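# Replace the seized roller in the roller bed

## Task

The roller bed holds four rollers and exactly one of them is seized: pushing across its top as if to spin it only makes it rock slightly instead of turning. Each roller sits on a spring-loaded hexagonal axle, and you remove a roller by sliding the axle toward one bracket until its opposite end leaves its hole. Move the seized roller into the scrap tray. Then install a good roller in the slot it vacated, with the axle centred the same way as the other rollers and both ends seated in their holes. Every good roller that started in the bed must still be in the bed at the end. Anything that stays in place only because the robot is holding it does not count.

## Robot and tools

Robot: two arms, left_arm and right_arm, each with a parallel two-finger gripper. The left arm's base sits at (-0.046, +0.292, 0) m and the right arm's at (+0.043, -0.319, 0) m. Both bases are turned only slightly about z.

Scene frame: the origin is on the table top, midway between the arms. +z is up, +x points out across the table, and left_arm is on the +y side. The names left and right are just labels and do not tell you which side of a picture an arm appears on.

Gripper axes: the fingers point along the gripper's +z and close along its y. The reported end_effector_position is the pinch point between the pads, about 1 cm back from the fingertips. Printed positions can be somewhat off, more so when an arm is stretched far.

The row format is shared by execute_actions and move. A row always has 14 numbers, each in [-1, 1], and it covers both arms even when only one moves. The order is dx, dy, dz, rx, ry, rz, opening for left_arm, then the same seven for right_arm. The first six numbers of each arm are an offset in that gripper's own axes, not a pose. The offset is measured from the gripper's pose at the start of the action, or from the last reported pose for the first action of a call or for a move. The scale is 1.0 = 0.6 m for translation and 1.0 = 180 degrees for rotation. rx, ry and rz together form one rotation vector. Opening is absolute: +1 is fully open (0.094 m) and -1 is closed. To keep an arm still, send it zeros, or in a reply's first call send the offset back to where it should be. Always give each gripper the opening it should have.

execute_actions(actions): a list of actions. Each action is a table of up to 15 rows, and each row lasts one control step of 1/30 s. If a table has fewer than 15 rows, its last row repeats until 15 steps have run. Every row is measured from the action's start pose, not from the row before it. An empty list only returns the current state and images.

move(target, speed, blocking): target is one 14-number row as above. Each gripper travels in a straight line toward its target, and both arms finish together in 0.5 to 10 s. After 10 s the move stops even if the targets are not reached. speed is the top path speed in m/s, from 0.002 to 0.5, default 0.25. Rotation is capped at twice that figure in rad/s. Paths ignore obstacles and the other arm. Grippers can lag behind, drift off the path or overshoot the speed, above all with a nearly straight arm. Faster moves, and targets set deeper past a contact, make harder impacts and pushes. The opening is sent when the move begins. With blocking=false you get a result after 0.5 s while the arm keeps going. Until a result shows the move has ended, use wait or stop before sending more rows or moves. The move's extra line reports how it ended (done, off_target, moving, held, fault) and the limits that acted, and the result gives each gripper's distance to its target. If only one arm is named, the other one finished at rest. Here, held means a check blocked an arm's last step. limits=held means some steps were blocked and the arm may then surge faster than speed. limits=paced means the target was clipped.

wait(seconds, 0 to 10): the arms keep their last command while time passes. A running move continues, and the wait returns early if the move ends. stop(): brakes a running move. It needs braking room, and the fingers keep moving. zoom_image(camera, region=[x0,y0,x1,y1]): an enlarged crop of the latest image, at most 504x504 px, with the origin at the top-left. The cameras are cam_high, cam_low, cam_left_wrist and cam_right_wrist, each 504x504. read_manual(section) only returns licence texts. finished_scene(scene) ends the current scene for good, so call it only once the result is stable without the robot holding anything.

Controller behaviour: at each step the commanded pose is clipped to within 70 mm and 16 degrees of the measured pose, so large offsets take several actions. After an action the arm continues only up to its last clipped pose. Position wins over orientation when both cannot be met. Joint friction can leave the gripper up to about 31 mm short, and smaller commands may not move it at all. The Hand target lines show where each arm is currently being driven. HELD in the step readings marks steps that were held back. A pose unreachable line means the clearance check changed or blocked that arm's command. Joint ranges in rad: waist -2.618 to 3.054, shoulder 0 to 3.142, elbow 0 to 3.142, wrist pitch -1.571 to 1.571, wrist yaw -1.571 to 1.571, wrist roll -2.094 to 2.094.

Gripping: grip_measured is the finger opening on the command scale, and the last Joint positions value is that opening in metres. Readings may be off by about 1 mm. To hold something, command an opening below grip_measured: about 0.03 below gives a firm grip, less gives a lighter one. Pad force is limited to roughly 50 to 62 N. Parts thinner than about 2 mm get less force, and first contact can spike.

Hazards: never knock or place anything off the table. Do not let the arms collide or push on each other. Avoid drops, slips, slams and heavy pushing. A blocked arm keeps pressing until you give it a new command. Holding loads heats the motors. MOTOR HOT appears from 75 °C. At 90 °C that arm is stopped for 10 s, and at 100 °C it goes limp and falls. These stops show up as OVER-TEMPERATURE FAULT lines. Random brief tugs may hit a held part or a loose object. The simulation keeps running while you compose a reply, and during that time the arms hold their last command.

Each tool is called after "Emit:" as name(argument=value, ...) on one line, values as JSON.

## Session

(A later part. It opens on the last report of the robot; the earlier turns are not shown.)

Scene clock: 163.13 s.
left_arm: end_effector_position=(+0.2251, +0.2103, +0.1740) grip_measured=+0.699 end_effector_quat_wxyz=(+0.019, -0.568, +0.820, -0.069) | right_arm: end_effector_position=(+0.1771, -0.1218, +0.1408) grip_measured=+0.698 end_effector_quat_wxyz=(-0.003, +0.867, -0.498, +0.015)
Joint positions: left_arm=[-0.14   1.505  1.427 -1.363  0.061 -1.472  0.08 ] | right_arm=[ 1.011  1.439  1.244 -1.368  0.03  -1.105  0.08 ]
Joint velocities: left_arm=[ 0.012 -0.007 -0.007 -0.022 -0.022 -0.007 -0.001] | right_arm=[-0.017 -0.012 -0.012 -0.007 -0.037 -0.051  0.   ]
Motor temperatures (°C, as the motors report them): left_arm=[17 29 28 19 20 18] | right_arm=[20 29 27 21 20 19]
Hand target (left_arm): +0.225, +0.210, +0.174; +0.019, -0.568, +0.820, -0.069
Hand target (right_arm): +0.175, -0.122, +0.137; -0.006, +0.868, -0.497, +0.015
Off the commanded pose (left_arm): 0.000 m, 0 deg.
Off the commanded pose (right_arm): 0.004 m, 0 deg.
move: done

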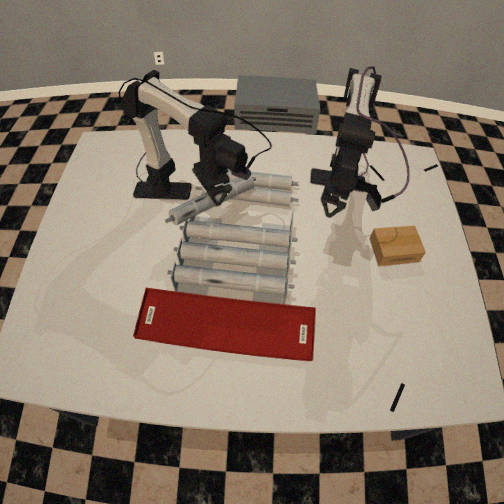

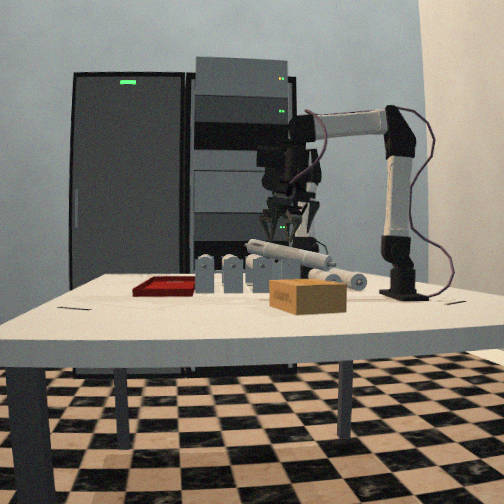

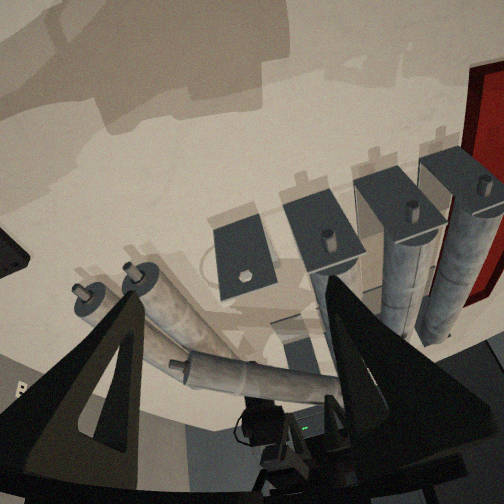

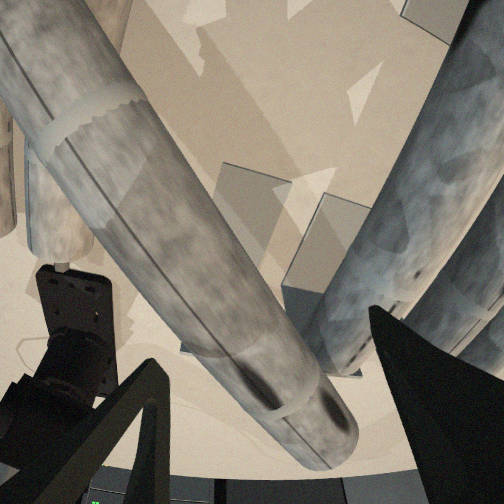

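Extra yaw, slight shift, descend, grip, lift.

Emit:
move(target=[0,0,0,0,0,0,0.7,0,0.02,0.085,0,0,-0.06,0.7], speed=0.05)

Emit:
move(target=[0,0,0,0,0,0,0.7,0,0,0,0,0,0,-0.06])

Emit:
move(target=[0,0,0,0,0,0,0.7,0,0,-0.15,0,0,0.24,-0.06], speed=0.08)

Scene clock: 168.23 s.
left_arm: end_effector_position=(+0.2251, +0.2103, +0.1740) grip_measured=+0.699 end_effector_quat_wxyz=(+0.019, -0.568, +0.820, -0.069) | right_arm: end_effector_position=(+0.1713, -0.1285, +0.0930) grip_measured=+0.698 end_effector_quat_wxyz=(+0.003, +0.907, -0.421, +0.015)
Joint positions: left_arm=[-0.14   1.505  1.427 -1.363  0.061 -1.472  0.08 ] | right_arm=[ 1.016  1.422  1.039 -1.19   0.03  -1.273  0.08 ]
Joint velocities: left_arm=[-0.012 -0.002 -0.002 -0.022  0.007  0.007 -0.   ] | right_arm=[-0.017  0.012 -0.007 -0.037 -0.007 -0.007  0.   ]
Motor temperatures (°C, as the motors report them): left_arm=[17 29 28 19 20 18] | right_arm=[20 29 27 21 20 19]
Hand target (left_arm): +0.225, +0.210, +0.174; +0.019, -0.568, +0.820, -0.069
Hand target (right_arm): +0.169, -0.129, +0.090; -0.001, +0.910, -0.414, +0.015
Off the commanded pose (left_arm): 0.000 m, 0 deg.
Off the commanded pose (right_arm): 0.005 m, 1 deg.
move: done

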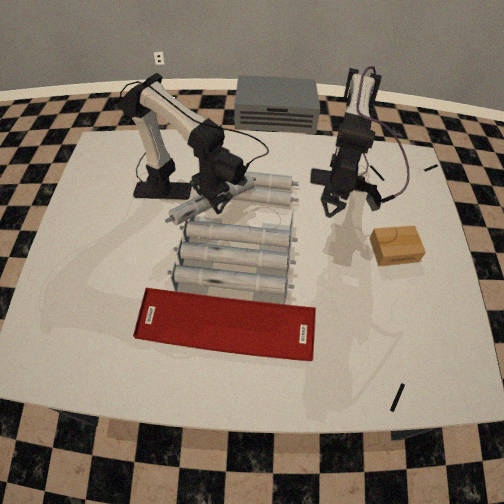

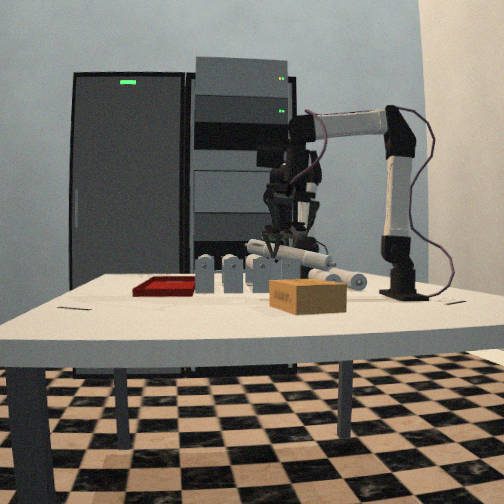

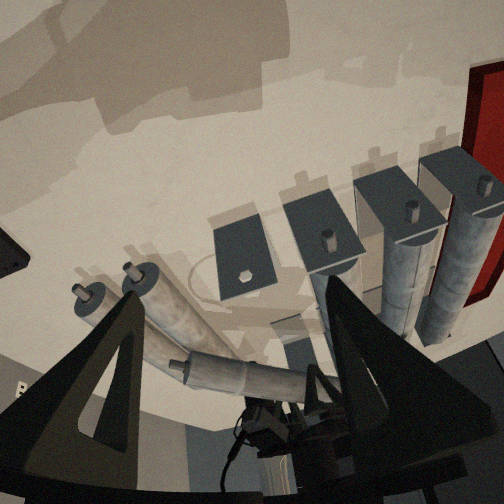

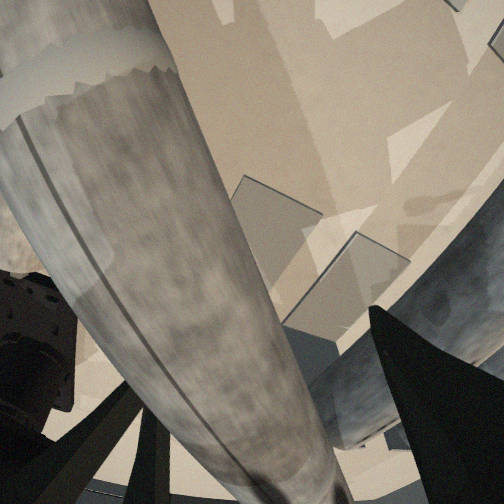

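Scene clock: 168.73 s.
left_arm: end_effector_position=(+0.2251, +0.2103, +0.1740) grip_measured=+0.699 end_effector_quat_wxyz=(+0.019, -0.568, +0.820, -0.069) | right_arm: end_effector_position=(+0.1676, -0.1323, +0.0930) grip_measured=+0.022 end_effector_quat_wxyz=(+0.013, +0.907, -0.420, +0.010)
Joint positions: left_arm=[-0.14   1.505  1.427 -1.363  0.061 -1.472  0.08 ] | right_arm=[ 1.016  1.422  1.039 -1.211  0.023 -1.274  0.048]
Joint velocities: left_arm=[-0.002  0.007  0.002 -0.051 -0.051 -0.022 -0.   ] | right_arm=[-0.007 -0.012 -0.007  0.007  0.022  0.022 -0.002]
Motor temperatures (°C, as the motors report them): left_arm=[17 29 28 19 20 18] | right_arm=[20 29 27 21 20 19]
Hand target (left_arm): +0.225, +0.210, +0.174; +0.019, -0.568, +0.820, -0.069
Hand target (right_arm): +0.171, -0.129, +0.093; +0.003, +0.907, -0.421, +0.015
Off the commanded pose (left_arm): 0.000 m, 0 deg.
Off the commanded pose (right_arm): 0.005 m, 1 deg.
move: done

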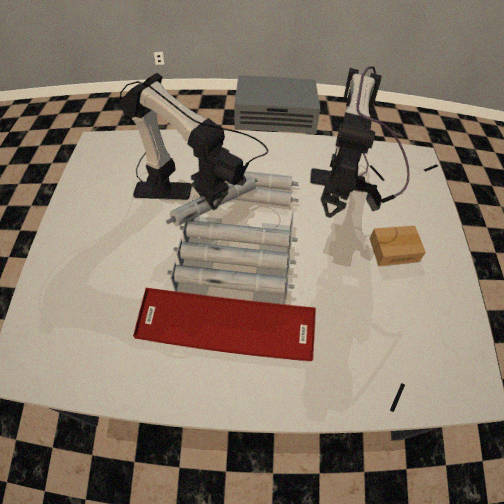

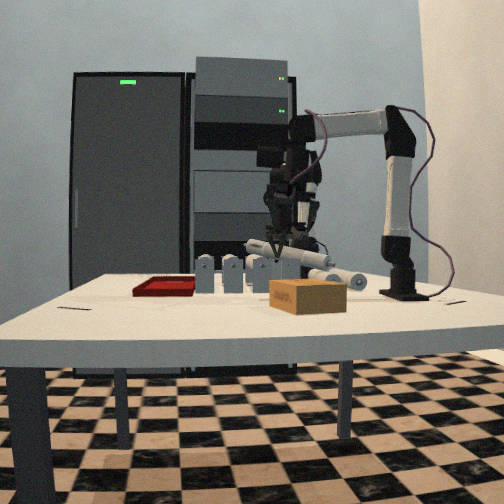

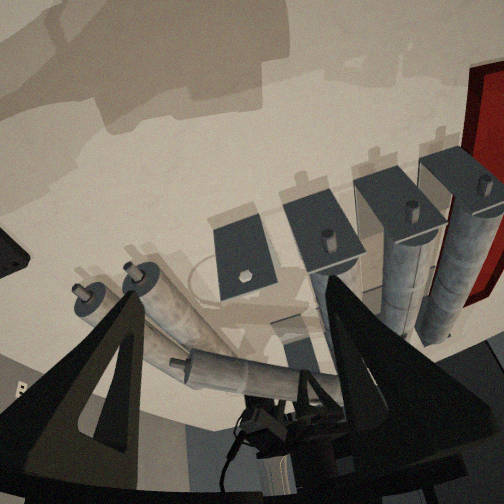

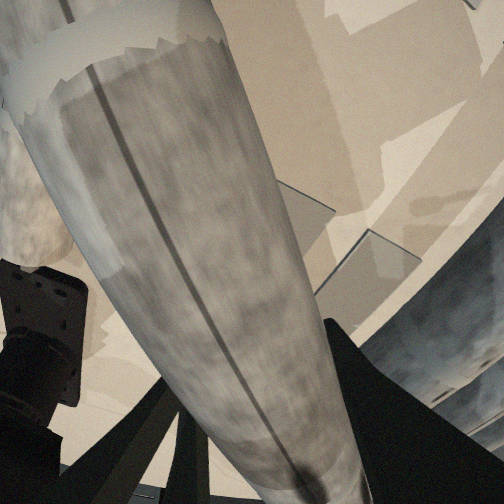

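Scene clock: 173.80 s.
left_arm: end_effector_position=(+0.2251, +0.2103, +0.1740) grip_measured=+0.699 end_effector_quat_wxyz=(+0.019, -0.568, +0.820, -0.069) | right_arm: end_effector_position=(+0.1655, -0.1330, +0.1702) grip_measured=+0.023 end_effector_quat_wxyz=(+0.022, +0.689, -0.724, +0.018)
Joint positions: left_arm=[-0.14   1.505  1.427 -1.363  0.061 -1.472  0.08 ] | right_arm=[ 1.023  1.445  1.366 -1.543  0.025 -0.515  0.048]
Joint velocities: left_arm=[-0.022  0.007 -0.002 -0.022  0.022  0.022  0.   ] | right_arm=[-0.007 -0.017  0.002  0.022 -0.007 -0.051 -0.   ]
Motor temperatures (°C, as the motors report them): left_arm=[17 29 28 19 20 18] | right_arm=[20 28 28 20 20 19]
Hand target (left_arm): +0.225, +0.210, +0.174; +0.019, -0.568, +0.820, -0.069
Hand target (right_arm): +0.166, -0.128, +0.182; +0.006, +0.689, -0.724, +0.013
Off the commanded pose (left_arm): 0.000 m, 0 deg.
Off the commanded pose (right_arm): 0.013 m, 2 deg.
joint sent to its limit (right arm) — the command would take joint 4 (wrist pitch) past its lower limit, so that joint was sent only as far as its limit.
move: off_target (right_arm)

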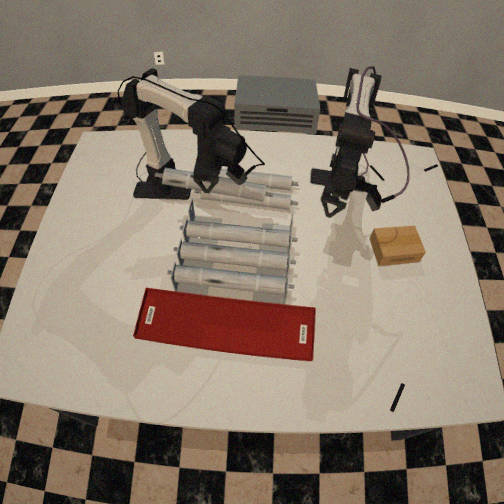

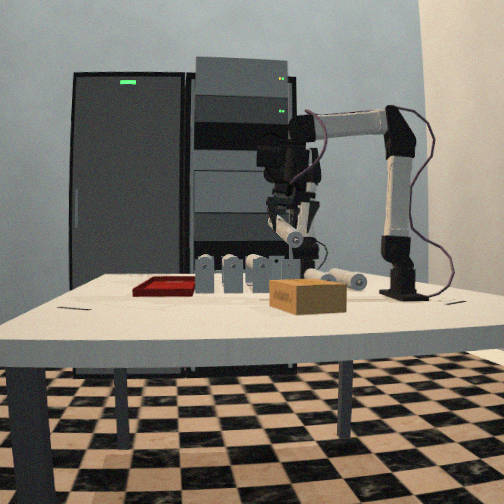

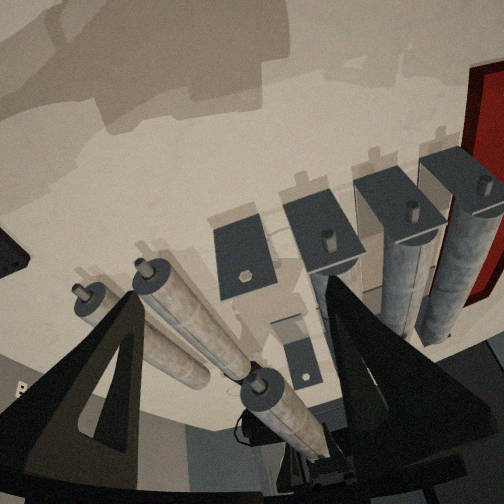

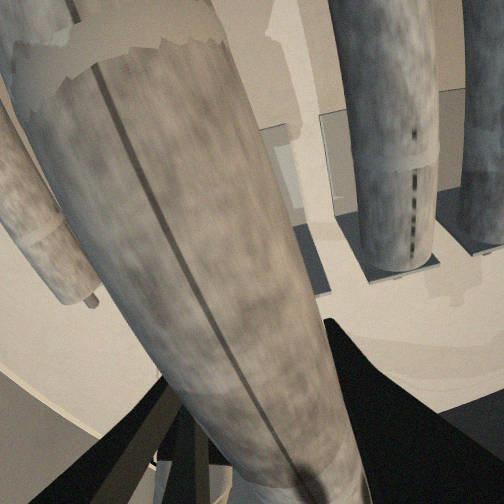

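Emit:
move(target=[0,0,0,0,0,0,0.7,-0.1,-0.58,-0.02,0,0,0,-0.06], speed=0.12)

Emit:
move(target=[0,0,0,0,0,0,0.7,0,0,0.19,0,0,0,-0.06], speed=0.08)

Emit:
move(target=[0,0,0,0,0,0,0.7,0,0,0,0,0,0,0.6])

Emit:
move(target=[0,0,0,0,0,0,0.7,0,0,-0.2,0,0,0,0.6])

Scene clock: 180.70 s.
left_arm: end_effector_position=(+0.2251, +0.2103, +0.1740) grip_measured=+0.699 end_effector_quat_wxyz=(+0.019, -0.568, +0.820, -0.069) | right_arm: end_effector_position=(+0.5113, -0.0831, +0.1491) grip_measured=+0.023 end_effector_quat_wxyz=(-0.125, +0.688, -0.712, +0.062)
Joint positions: left_arm=[-0.14   1.505  1.427 -1.363  0.061 -1.472  0.08 ] | right_arm=[ 0.499  2.537  2.801 -1.559  0.049 -1.06   0.048]
Joint velocities: left_arm=[-0.002 -0.002 -0.027 -0.037 -0.007 -0.066 -0.001] | right_arm=[-0.007  0.002  0.017 -0.007  0.007 -0.007 -0.001]
Motor temperatures (°C, as the motors report them): left_arm=[17 28 28 19 20 18] | right_arm=[20 29 30 20 20 19]
Hand target (left_arm): +0.225, +0.210, +0.174; +0.019, -0.568, +0.820, -0.069
Hand target (right_arm): +0.515, -0.083, +0.182; -0.166, +0.683, -0.707, +0.075
Off the commanded pose (left_arm): 0.000 m, 0 deg.
Off the commanded pose (right_arm): 0.029 m, 18 deg; orientation clipped at the last step of the last action.
elbow stopped short (right arm): the move would have taken joint 3 (elbow) straighter than the controller allows; a more bent joint 3 avoids this.
move: off_target (right_arm); limits=paced

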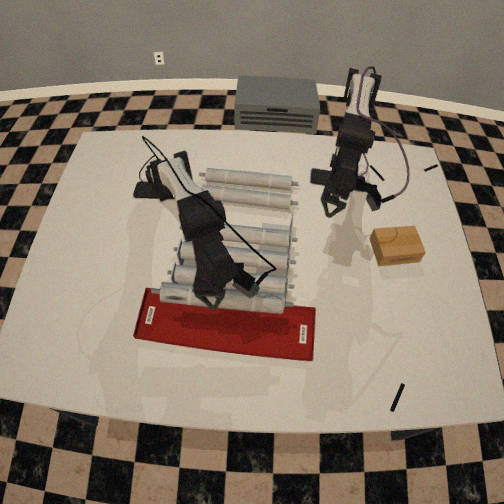

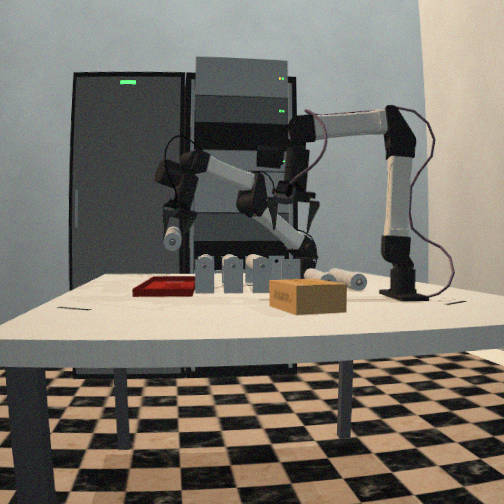

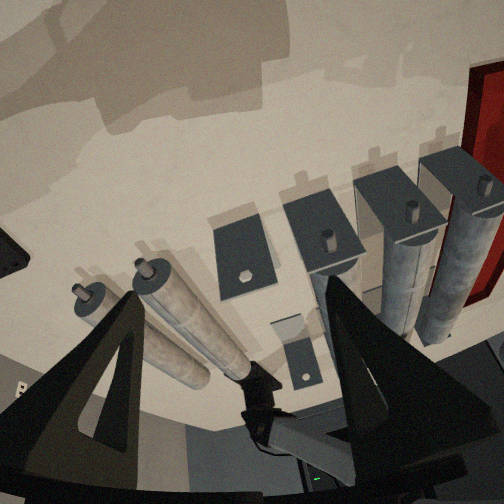

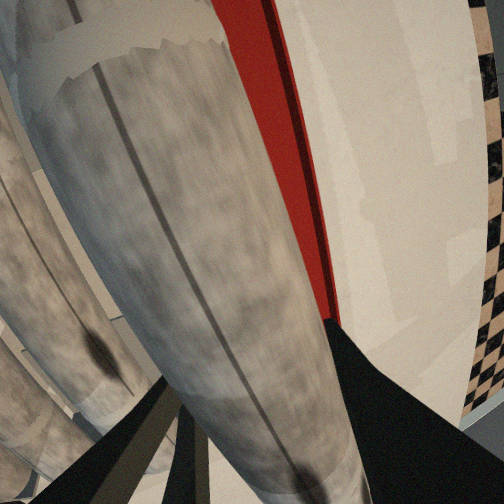

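Scene clock: 182.53 s.
left_arm: end_effector_position=(+0.2251, +0.2103, +0.1740) grip_measured=+0.699 end_effector_quat_wxyz=(+0.019, -0.568, +0.820, -0.069) | right_arm: end_effector_position=(+0.5260, -0.0764, +0.0262) grip_measured=+0.021 end_effector_quat_wxyz=(-0.094, +0.693, -0.713, +0.045)
Joint positions: left_arm=[-0.14   1.505  1.427 -1.363  0.061 -1.472  0.08 ] | right_arm=[ 0.492  2.546  2.327 -1.145  0.031 -1.071  0.048]
Joint velocities: left_arm=[ 0.012 -0.007 -0.002  0.066  0.007 -0.022  0.   ] | right_arm=[-0.017 -0.032 -0.007 -0.066  0.007  0.081 -0.001]
Motor temperatures (°C, as the motors report them): left_arm=[17 28 28 19 20 18] | right_arm=[20 32 29 21 20 19]
Hand target (left_arm): +0.225, +0.210, +0.174; +0.019, -0.568, +0.820, -0.069
Hand target (right_arm): +0.541, -0.076, +0.040; -0.124, +0.688, -0.712, +0.062
Off the commanded pose (left_arm): 0.000 m, 0 deg.
Off the commanded pose (right_arm): 0.020 m, 4 deg.
move: off_target (right_arm)

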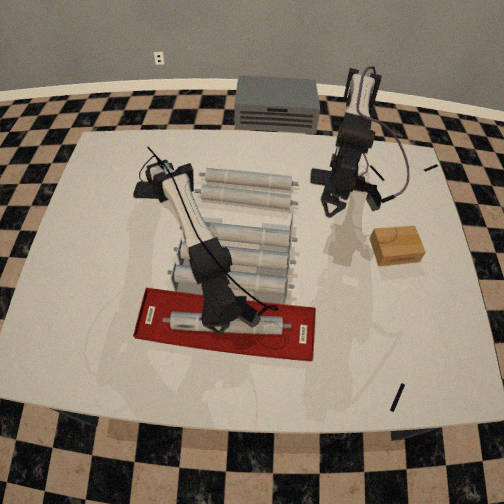

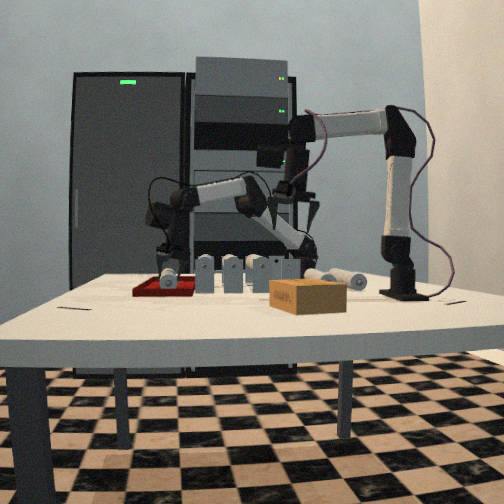

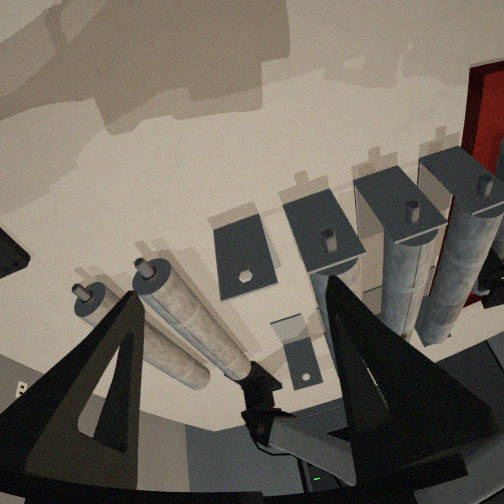

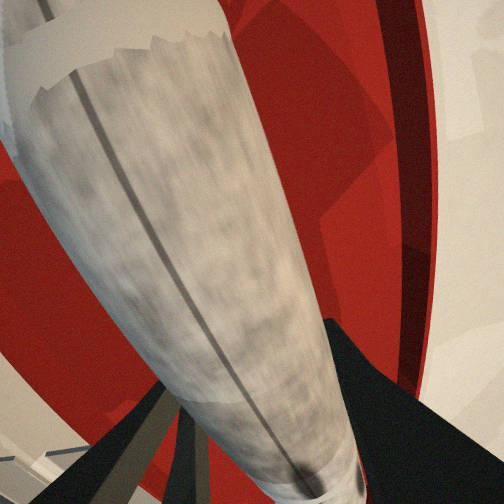

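Scene clock: 183.03 s.
left_arm: end_effector_position=(+0.2251, +0.2103, +0.1740) grip_measured=+0.699 end_effector_quat_wxyz=(+0.019, -0.568, +0.820, -0.069) | right_arm: end_effector_position=(+0.5260, -0.0764, +0.0271) grip_measured=+0.598 end_effector_quat_wxyz=(-0.094, +0.693, -0.713, +0.045)
Joint positions: left_arm=[-0.14   1.505  1.427 -1.363  0.061 -1.472  0.08 ] | right_arm=[ 0.492  2.544  2.327 -1.146  0.031 -1.07   0.075]
Joint velocities: left_arm=[-0.017 -0.022 -0.017  0.022 -0.037 -0.007  0.001] | right_arm=[ 0.002  0.022 -0.012  0.007  0.051  0.007 -0.   ]
Motor temperatures (°C, as the motors report them): left_arm=[17 28 28 19 20 18] | right_arm=[20 32 29 21 20 19]
Hand target (left_arm): +0.225, +0.210, +0.174; +0.019, -0.568, +0.820, -0.069
Hand target (right_arm): +0.526, -0.076, +0.026; -0.094, +0.693, -0.713, +0.045
Off the commanded pose (left_arm): 0.000 m, 0 deg.
Off the commanded pose (right_arm): 0.001 m, 0 deg.
move: done

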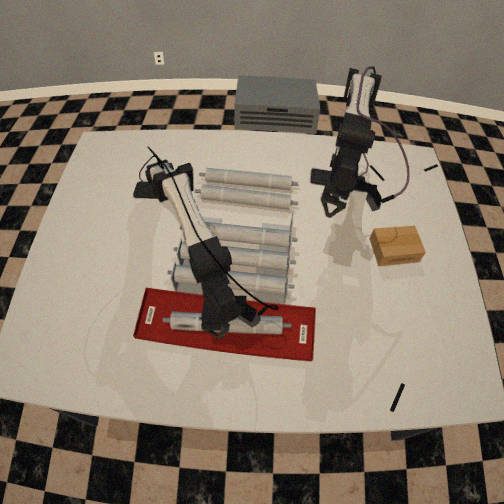

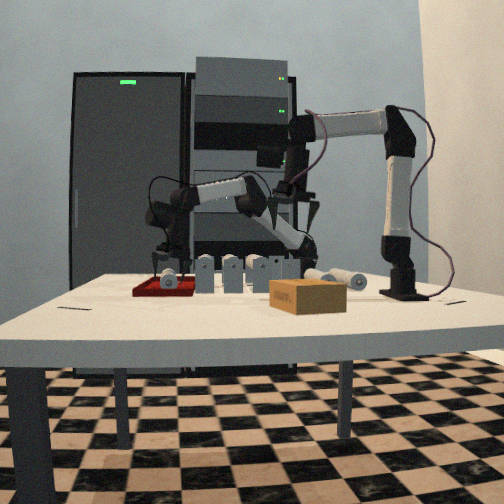

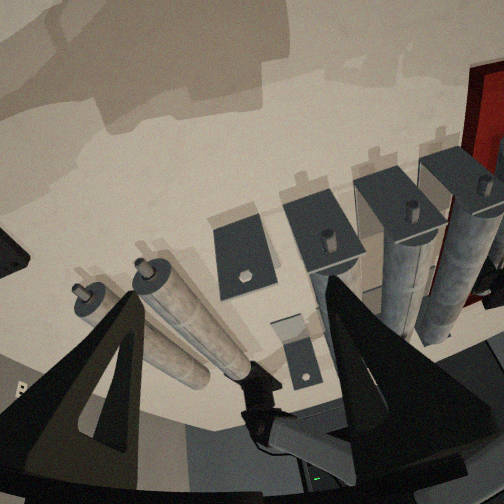

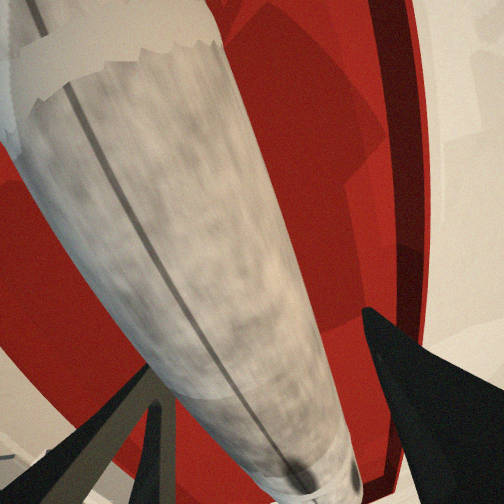

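Scene clock: 184.27 s.
left_arm: end_effector_position=(+0.2251, +0.2103, +0.1740) grip_measured=+0.699 end_effector_quat_wxyz=(+0.019, -0.568, +0.820, -0.069) | right_arm: end_effector_position=(+0.5065, -0.0836, +0.1554) grip_measured=+0.598 end_effector_quat_wxyz=(-0.129, +0.690, -0.710, +0.055)
Joint positions: left_arm=[-0.14   1.505  1.427 -1.363  0.061 -1.472  0.08 ] | right_arm=[ 0.497  2.49   2.737 -1.539  0.031 -1.067  0.075]
Joint velocities: left_arm=[-0.012  0.002 -0.007 -0.007 -0.022  0.037 -0.   ] | right_arm=[ 0.002 -0.002 -0.017 -0.037  0.066 -0.037  0.001]
Motor temperatures (°C, as the motors report them): left_arm=[17 28 28 19 20 18] | right_arm=[20 33 29 21 20 19]
Hand target (left_arm): +0.225, +0.210, +0.174; +0.019, -0.568, +0.820, -0.069
Hand target (right_arm): +0.502, -0.083, +0.145; -0.110, +0.692, -0.711, +0.050
Off the commanded pose (left_arm): 0.000 m, 0 deg.
Off the commanded pose (right_arm): 0.012 m, 4 deg.
joint sent to its limit (right arm) — the command would take joint 4 (wrist pitch) past its lower limit, so that joint was sent only as far as its limit.
move: off_target (right_arm)

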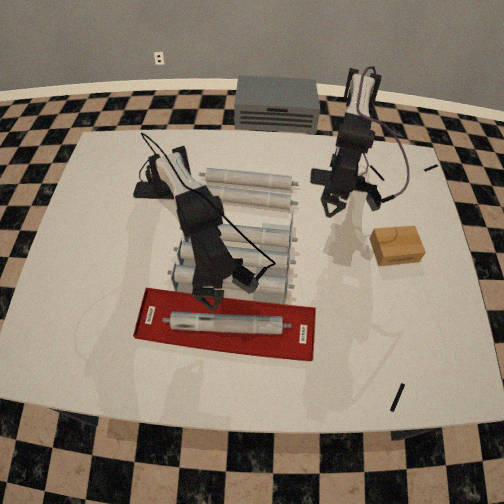

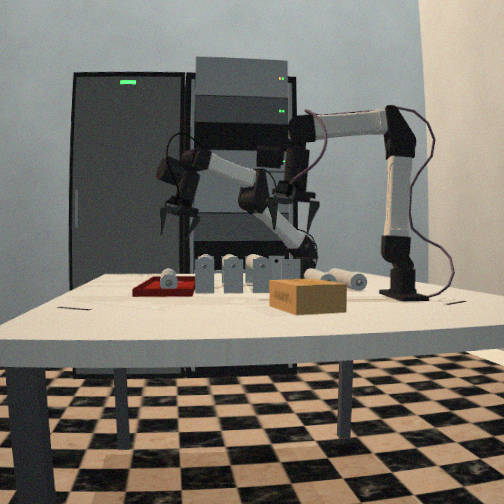

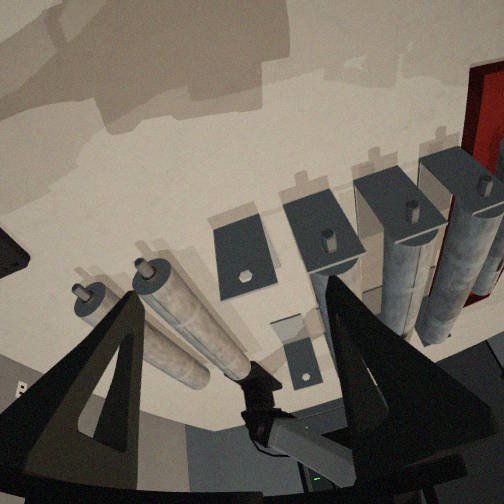

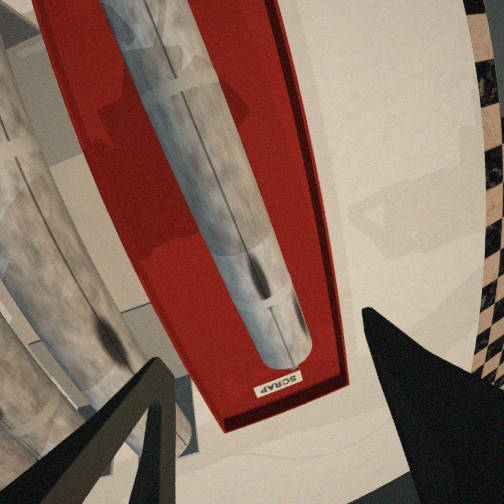

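Emit:
move(target=[0,0,0,0,0,0,0.7,-0.07,0.66,-0.17,-0.085,0.03,0,0.4])

Emit:
move(target=[0,0,0,0,0,0,0.7,0,0,0.12,0,0,0,0.4], speed=0.08)

Scene clock: 188.93 s.
left_arm: end_effector_position=(+0.2251, +0.2103, +0.1740) grip_measured=+0.699 end_effector_quat_wxyz=(+0.019, -0.568, +0.820, -0.069) | right_arm: end_effector_position=(+0.0990, -0.0330, +0.1546) grip_measured=+0.402 end_effector_quat_wxyz=(-0.010, +0.699, -0.715, -0.010)
Joint positions: left_arm=[-0.14   1.505  1.427 -1.363  0.061 -1.472  0.08 ] | right_arm=[ 1.389  1.624  1.477 -1.396 -0.005 -0.174  0.066]
Joint velocities: left_arm=[-0.007 -0.002 -0.007  0.051  0.007 -0.007 -0.001] | right_arm=[ 0.017 -0.017  0.012 -0.022 -0.007 -0.022 -0.   ]
Motor temperatures (°C, as the motors report them): left_arm=[17 28 28 19 20 18] | right_arm=[20 34 29 21 20 19]
Hand target (left_arm): +0.225, +0.210, +0.174; +0.019, -0.568, +0.820, -0.069
Hand target (right_arm): +0.095, -0.043, +0.151; +0.005, +0.696, -0.718, -0.003
Off the commanded pose (left_arm): 0.000 m, 0 deg.
Off the commanded pose (right_arm): 0.004 m, 1 deg.
move: done

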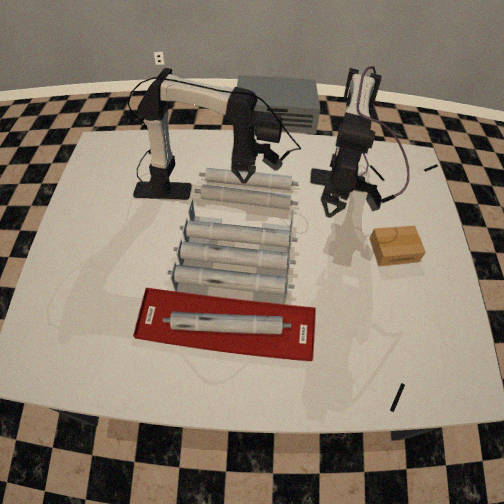

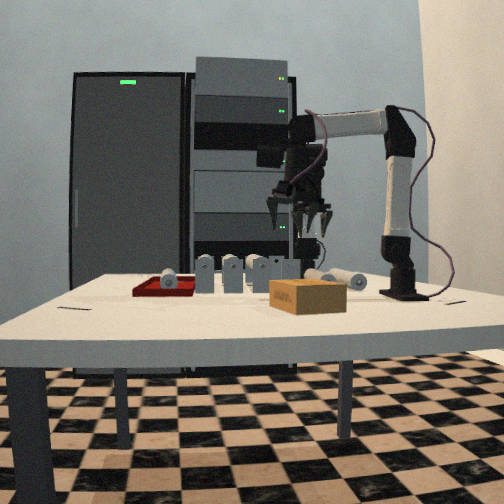

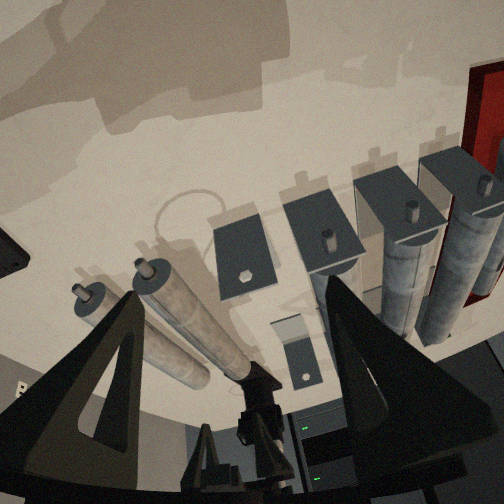

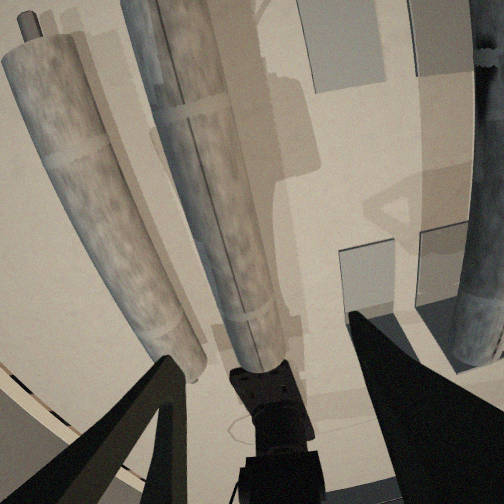

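Scene clock: 190.37 s.
left_arm: end_effector_position=(+0.2251, +0.2103, +0.1740) grip_measured=+0.699 end_effector_quat_wxyz=(+0.019, -0.568, +0.820, -0.069) | right_arm: end_effector_position=(+0.0998, -0.0291, +0.0936) grip_measured=+0.402 end_effector_quat_wxyz=(-0.019, +0.699, -0.715, -0.016)
Joint positions: left_arm=[-0.14   1.505  1.427 -1.363  0.061 -1.472  0.08 ] | right_arm=[ 1.389  1.624  1.233 -1.129 -0.005 -0.174  0.066]
Joint velocities: left_arm=[-0.017  0.002 -0.007 -0.037 -0.051  0.037 -0.001] | right_arm=[-0.017  0.002  0.002  0.037  0.022 -0.051  0.   ]
Motor temperatures (°C, as the motors report them): left_arm=[17 28 28 19 20 18] | right_arm=[20 33 29 21 20 19]
Hand target (left_arm): +0.225, +0.210, +0.174; +0.019, -0.568, +0.820, -0.069
Hand target (right_arm): +0.100, -0.032, +0.083; -0.010, +0.699, -0.715, -0.010
Off the commanded pose (left_arm): 0.000 m, 0 deg.
Off the commanded pose (right_arm): 0.011 m, 1 deg.
move: off_target (right_arm)

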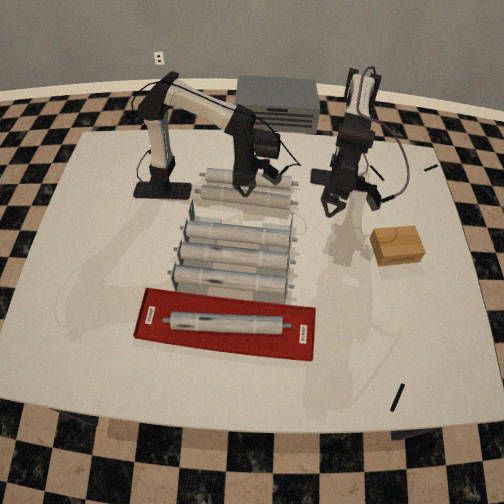

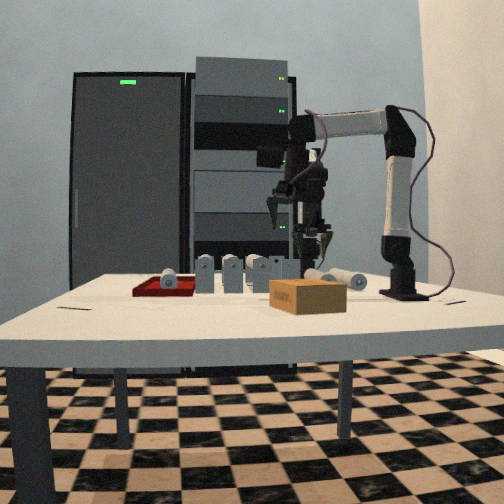

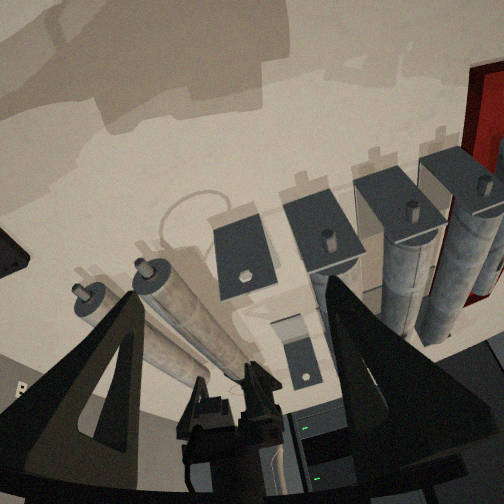

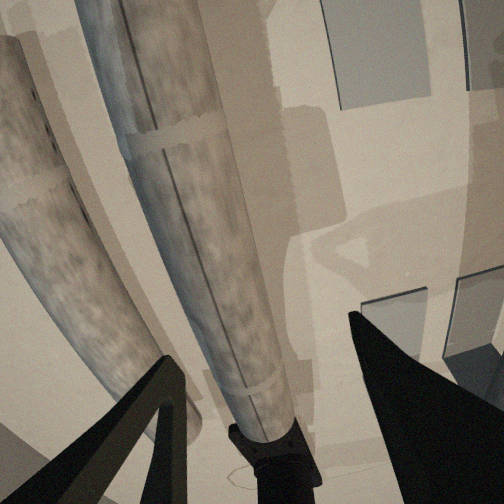

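Emit:
move(target=[0,0,0,0,0,0,0.7,0,0.015,0.125,0,0.015,0.015,0.4], speed=0.05)

Emit:
move(target=[0,0,0,0,0,0,0.7,0,0,0,0,0,0,-0.06])

Emit:
move(target=[0,0,0,0,0,0,0.7,0,0,-0.2,0,0,0,-0.06], speed=0.1)

Scene clock: 194.73 s.
left_arm: end_effector_position=(+0.2251, +0.2103, +0.1740) grip_measured=+0.699 end_effector_quat_wxyz=(+0.019, -0.568, +0.820, -0.069) | right_arm: end_effector_position=(+0.0943, -0.0218, +0.0291) grip_measured=+0.402 end_effector_quat_wxyz=(-0.009, +0.681, -0.732, -0.009)
Joint positions: left_arm=[-0.14   1.505  1.427 -1.363  0.061 -1.472  0.08 ] | right_arm=[ 1.413  1.738  1.095 -0.903 -0.003 -0.101  0.066]
Joint velocities: left_arm=[-0.007  0.012 -0.007 -0.007 -0.022 -0.066 -0.   ] | right_arm=[-0.017 -0.022  0.002 -0.037 -0.022 -0.022 -0.001]
Motor temperatures (°C, as the motors report them): left_arm=[17 28 28 19 20 18] | right_arm=[20 32 28 21 20 19]
Hand target (left_arm): +0.225, +0.210, +0.174; +0.019, -0.568, +0.820, -0.069
Hand target (right_arm): +0.092, -0.027, +0.019; -0.002, +0.681, -0.732, +0.001
Off the commanded pose (left_arm): 0.000 m, 0 deg.
Off the commanded pose (right_arm): 0.011 m, 1 deg.
move: off_target (right_arm)

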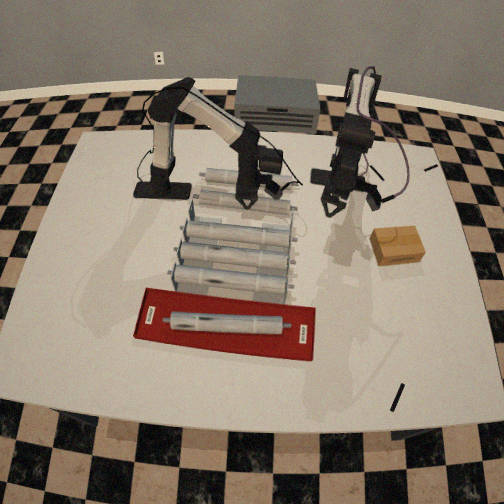

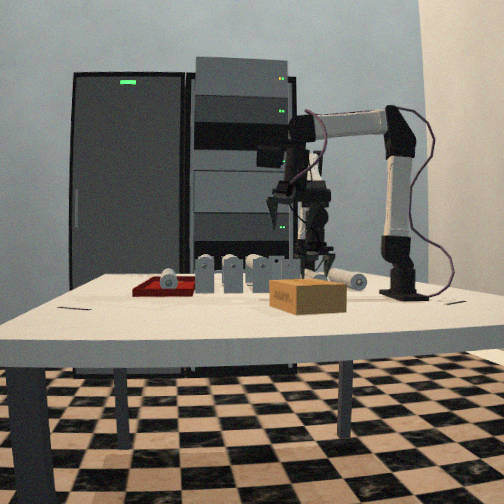

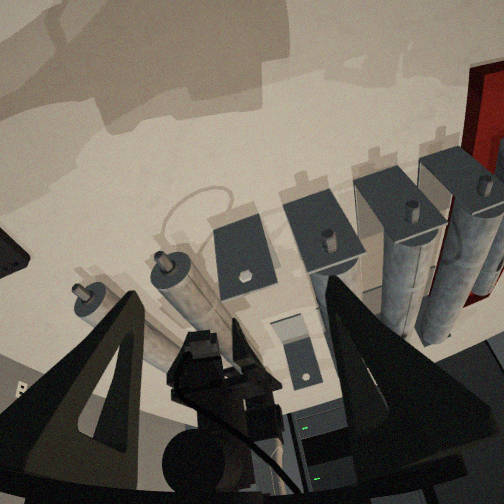

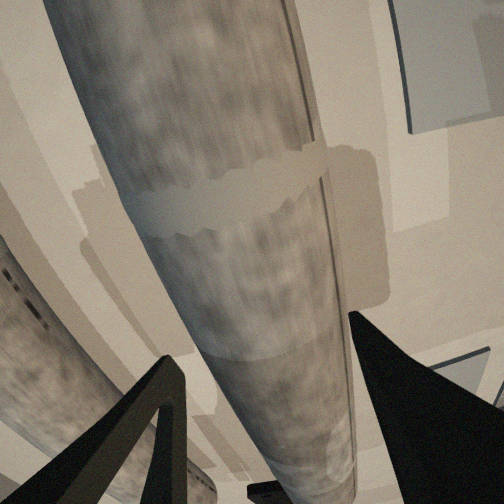

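Scene clock: 195.23 s.
left_arm: end_effector_position=(+0.2251, +0.2103, +0.1740) grip_measured=+0.699 end_effector_quat_wxyz=(+0.019, -0.568, +0.820, -0.069) | right_arm: end_effector_position=(+0.0975, -0.0220, +0.0291) grip_measured=+0.014 end_effector_quat_wxyz=(-0.014, +0.680, -0.733, -0.004)
Joint positions: left_arm=[-0.14   1.505  1.427 -1.363  0.061 -1.472  0.08 ] | right_arm=[ 1.41   1.738  1.095 -0.901  0.01  -0.101  0.048]
Joint velocities: left_arm=[-0.012 -0.017  0.002 -0.051 -0.007  0.037 -0.   ] | right_arm=[-0.007  0.002 -0.012 -0.037 -0.095 -0.066  0.001]
Motor temperatures (°C, as the motors report them): left_arm=[17 28 28 19 20 18] | right_arm=[20 32 28 21 20 19]
Hand target (left_arm): +0.225, +0.210, +0.174; +0.019, -0.568, +0.820, -0.069
Hand target (right_arm): +0.094, -0.022, +0.029; -0.009, +0.681, -0.732, -0.009
Off the commanded pose (left_arm): 0.000 m, 0 deg.
Off the commanded pose (right_arm): 0.003 m, 1 deg.
move: done

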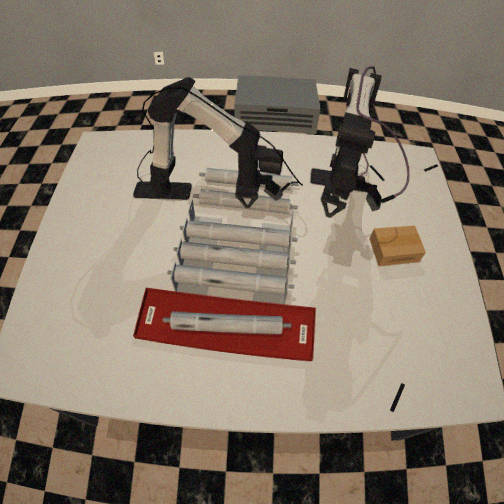

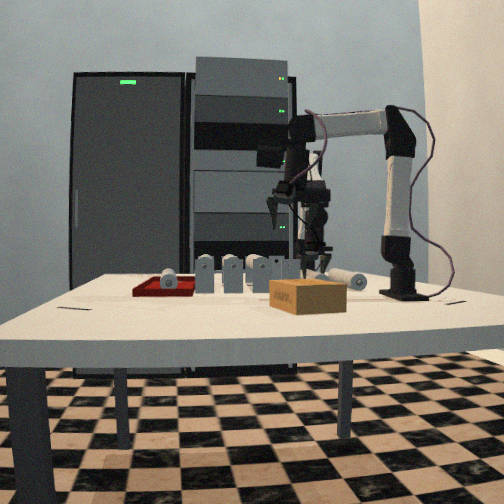

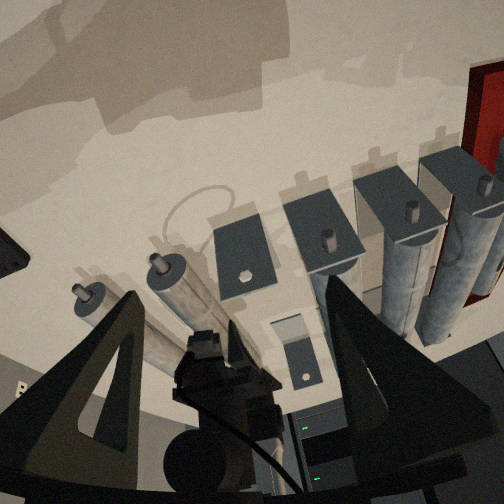

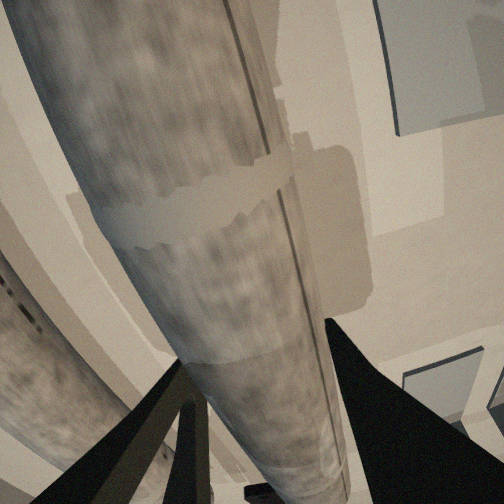

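Scene clock: 197.03 s.
left_arm: end_effector_position=(+0.2251, +0.2103, +0.1740) grip_measured=+0.699 end_effector_quat_wxyz=(+0.019, -0.568, +0.820, -0.069) | right_arm: end_effector_position=(+0.0968, -0.0258, +0.1276) grip_measured=+0.014 end_effector_quat_wxyz=(+0.004, +0.679, -0.735, +0.010)
Joint positions: left_arm=[-0.14   1.505  1.427 -1.363  0.061 -1.472  0.08 ] | right_arm=[ 1.41   1.689  1.44  -1.341  0.01  -0.098  0.048]
Joint velocities: left_arm=[ 0.022  0.002 -0.002  0.022  0.037  0.066  0.   ] | right_arm=[ 0.007 -0.012 -0.007  0.007 -0.007  0.007  0.   ]
Motor temperatures (°C, as the motors report them): left_arm=[17 28 28 19 20 18] | right_arm=[20 33 29 21 20 19]
Hand target (left_arm): +0.225, +0.210, +0.174; +0.019, -0.568, +0.820, -0.069
Hand target (right_arm): +0.094, -0.024, +0.148; -0.014, +0.680, -0.733, -0.004
Off the commanded pose (left_arm): 0.000 m, 0 deg.
Off the commanded pose (right_arm): 0.022 m, 3 deg.
move: off_target (right_arm)

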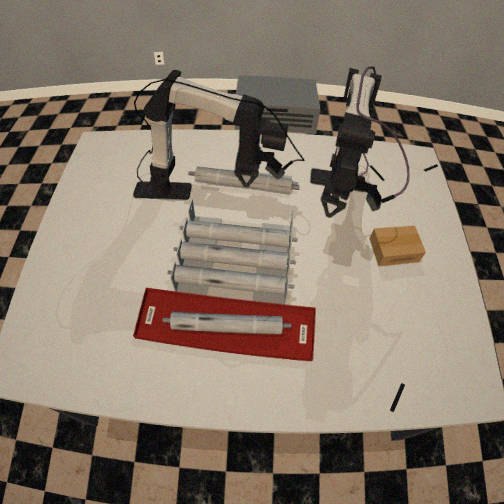

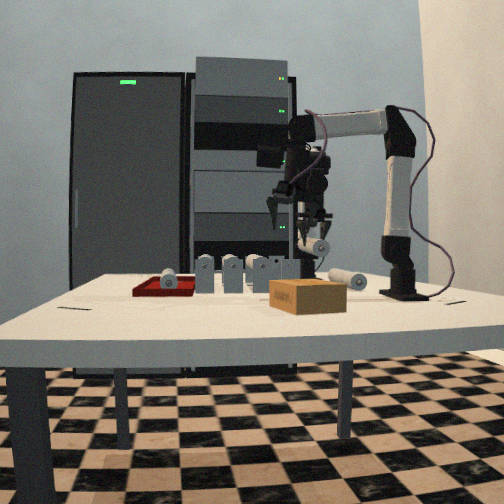

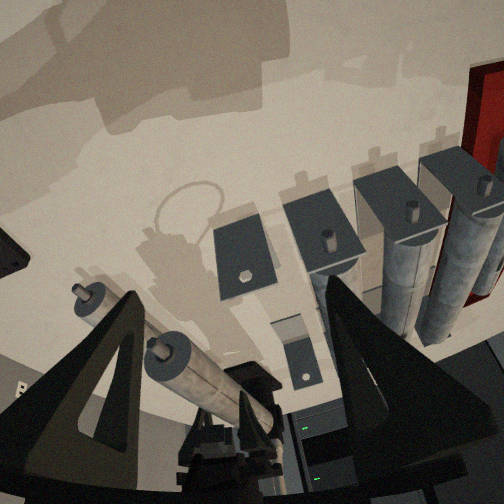

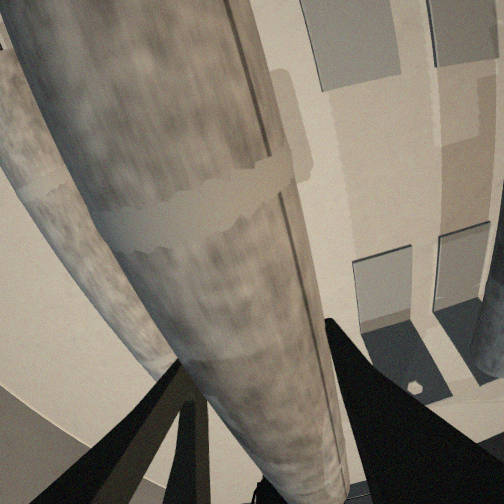

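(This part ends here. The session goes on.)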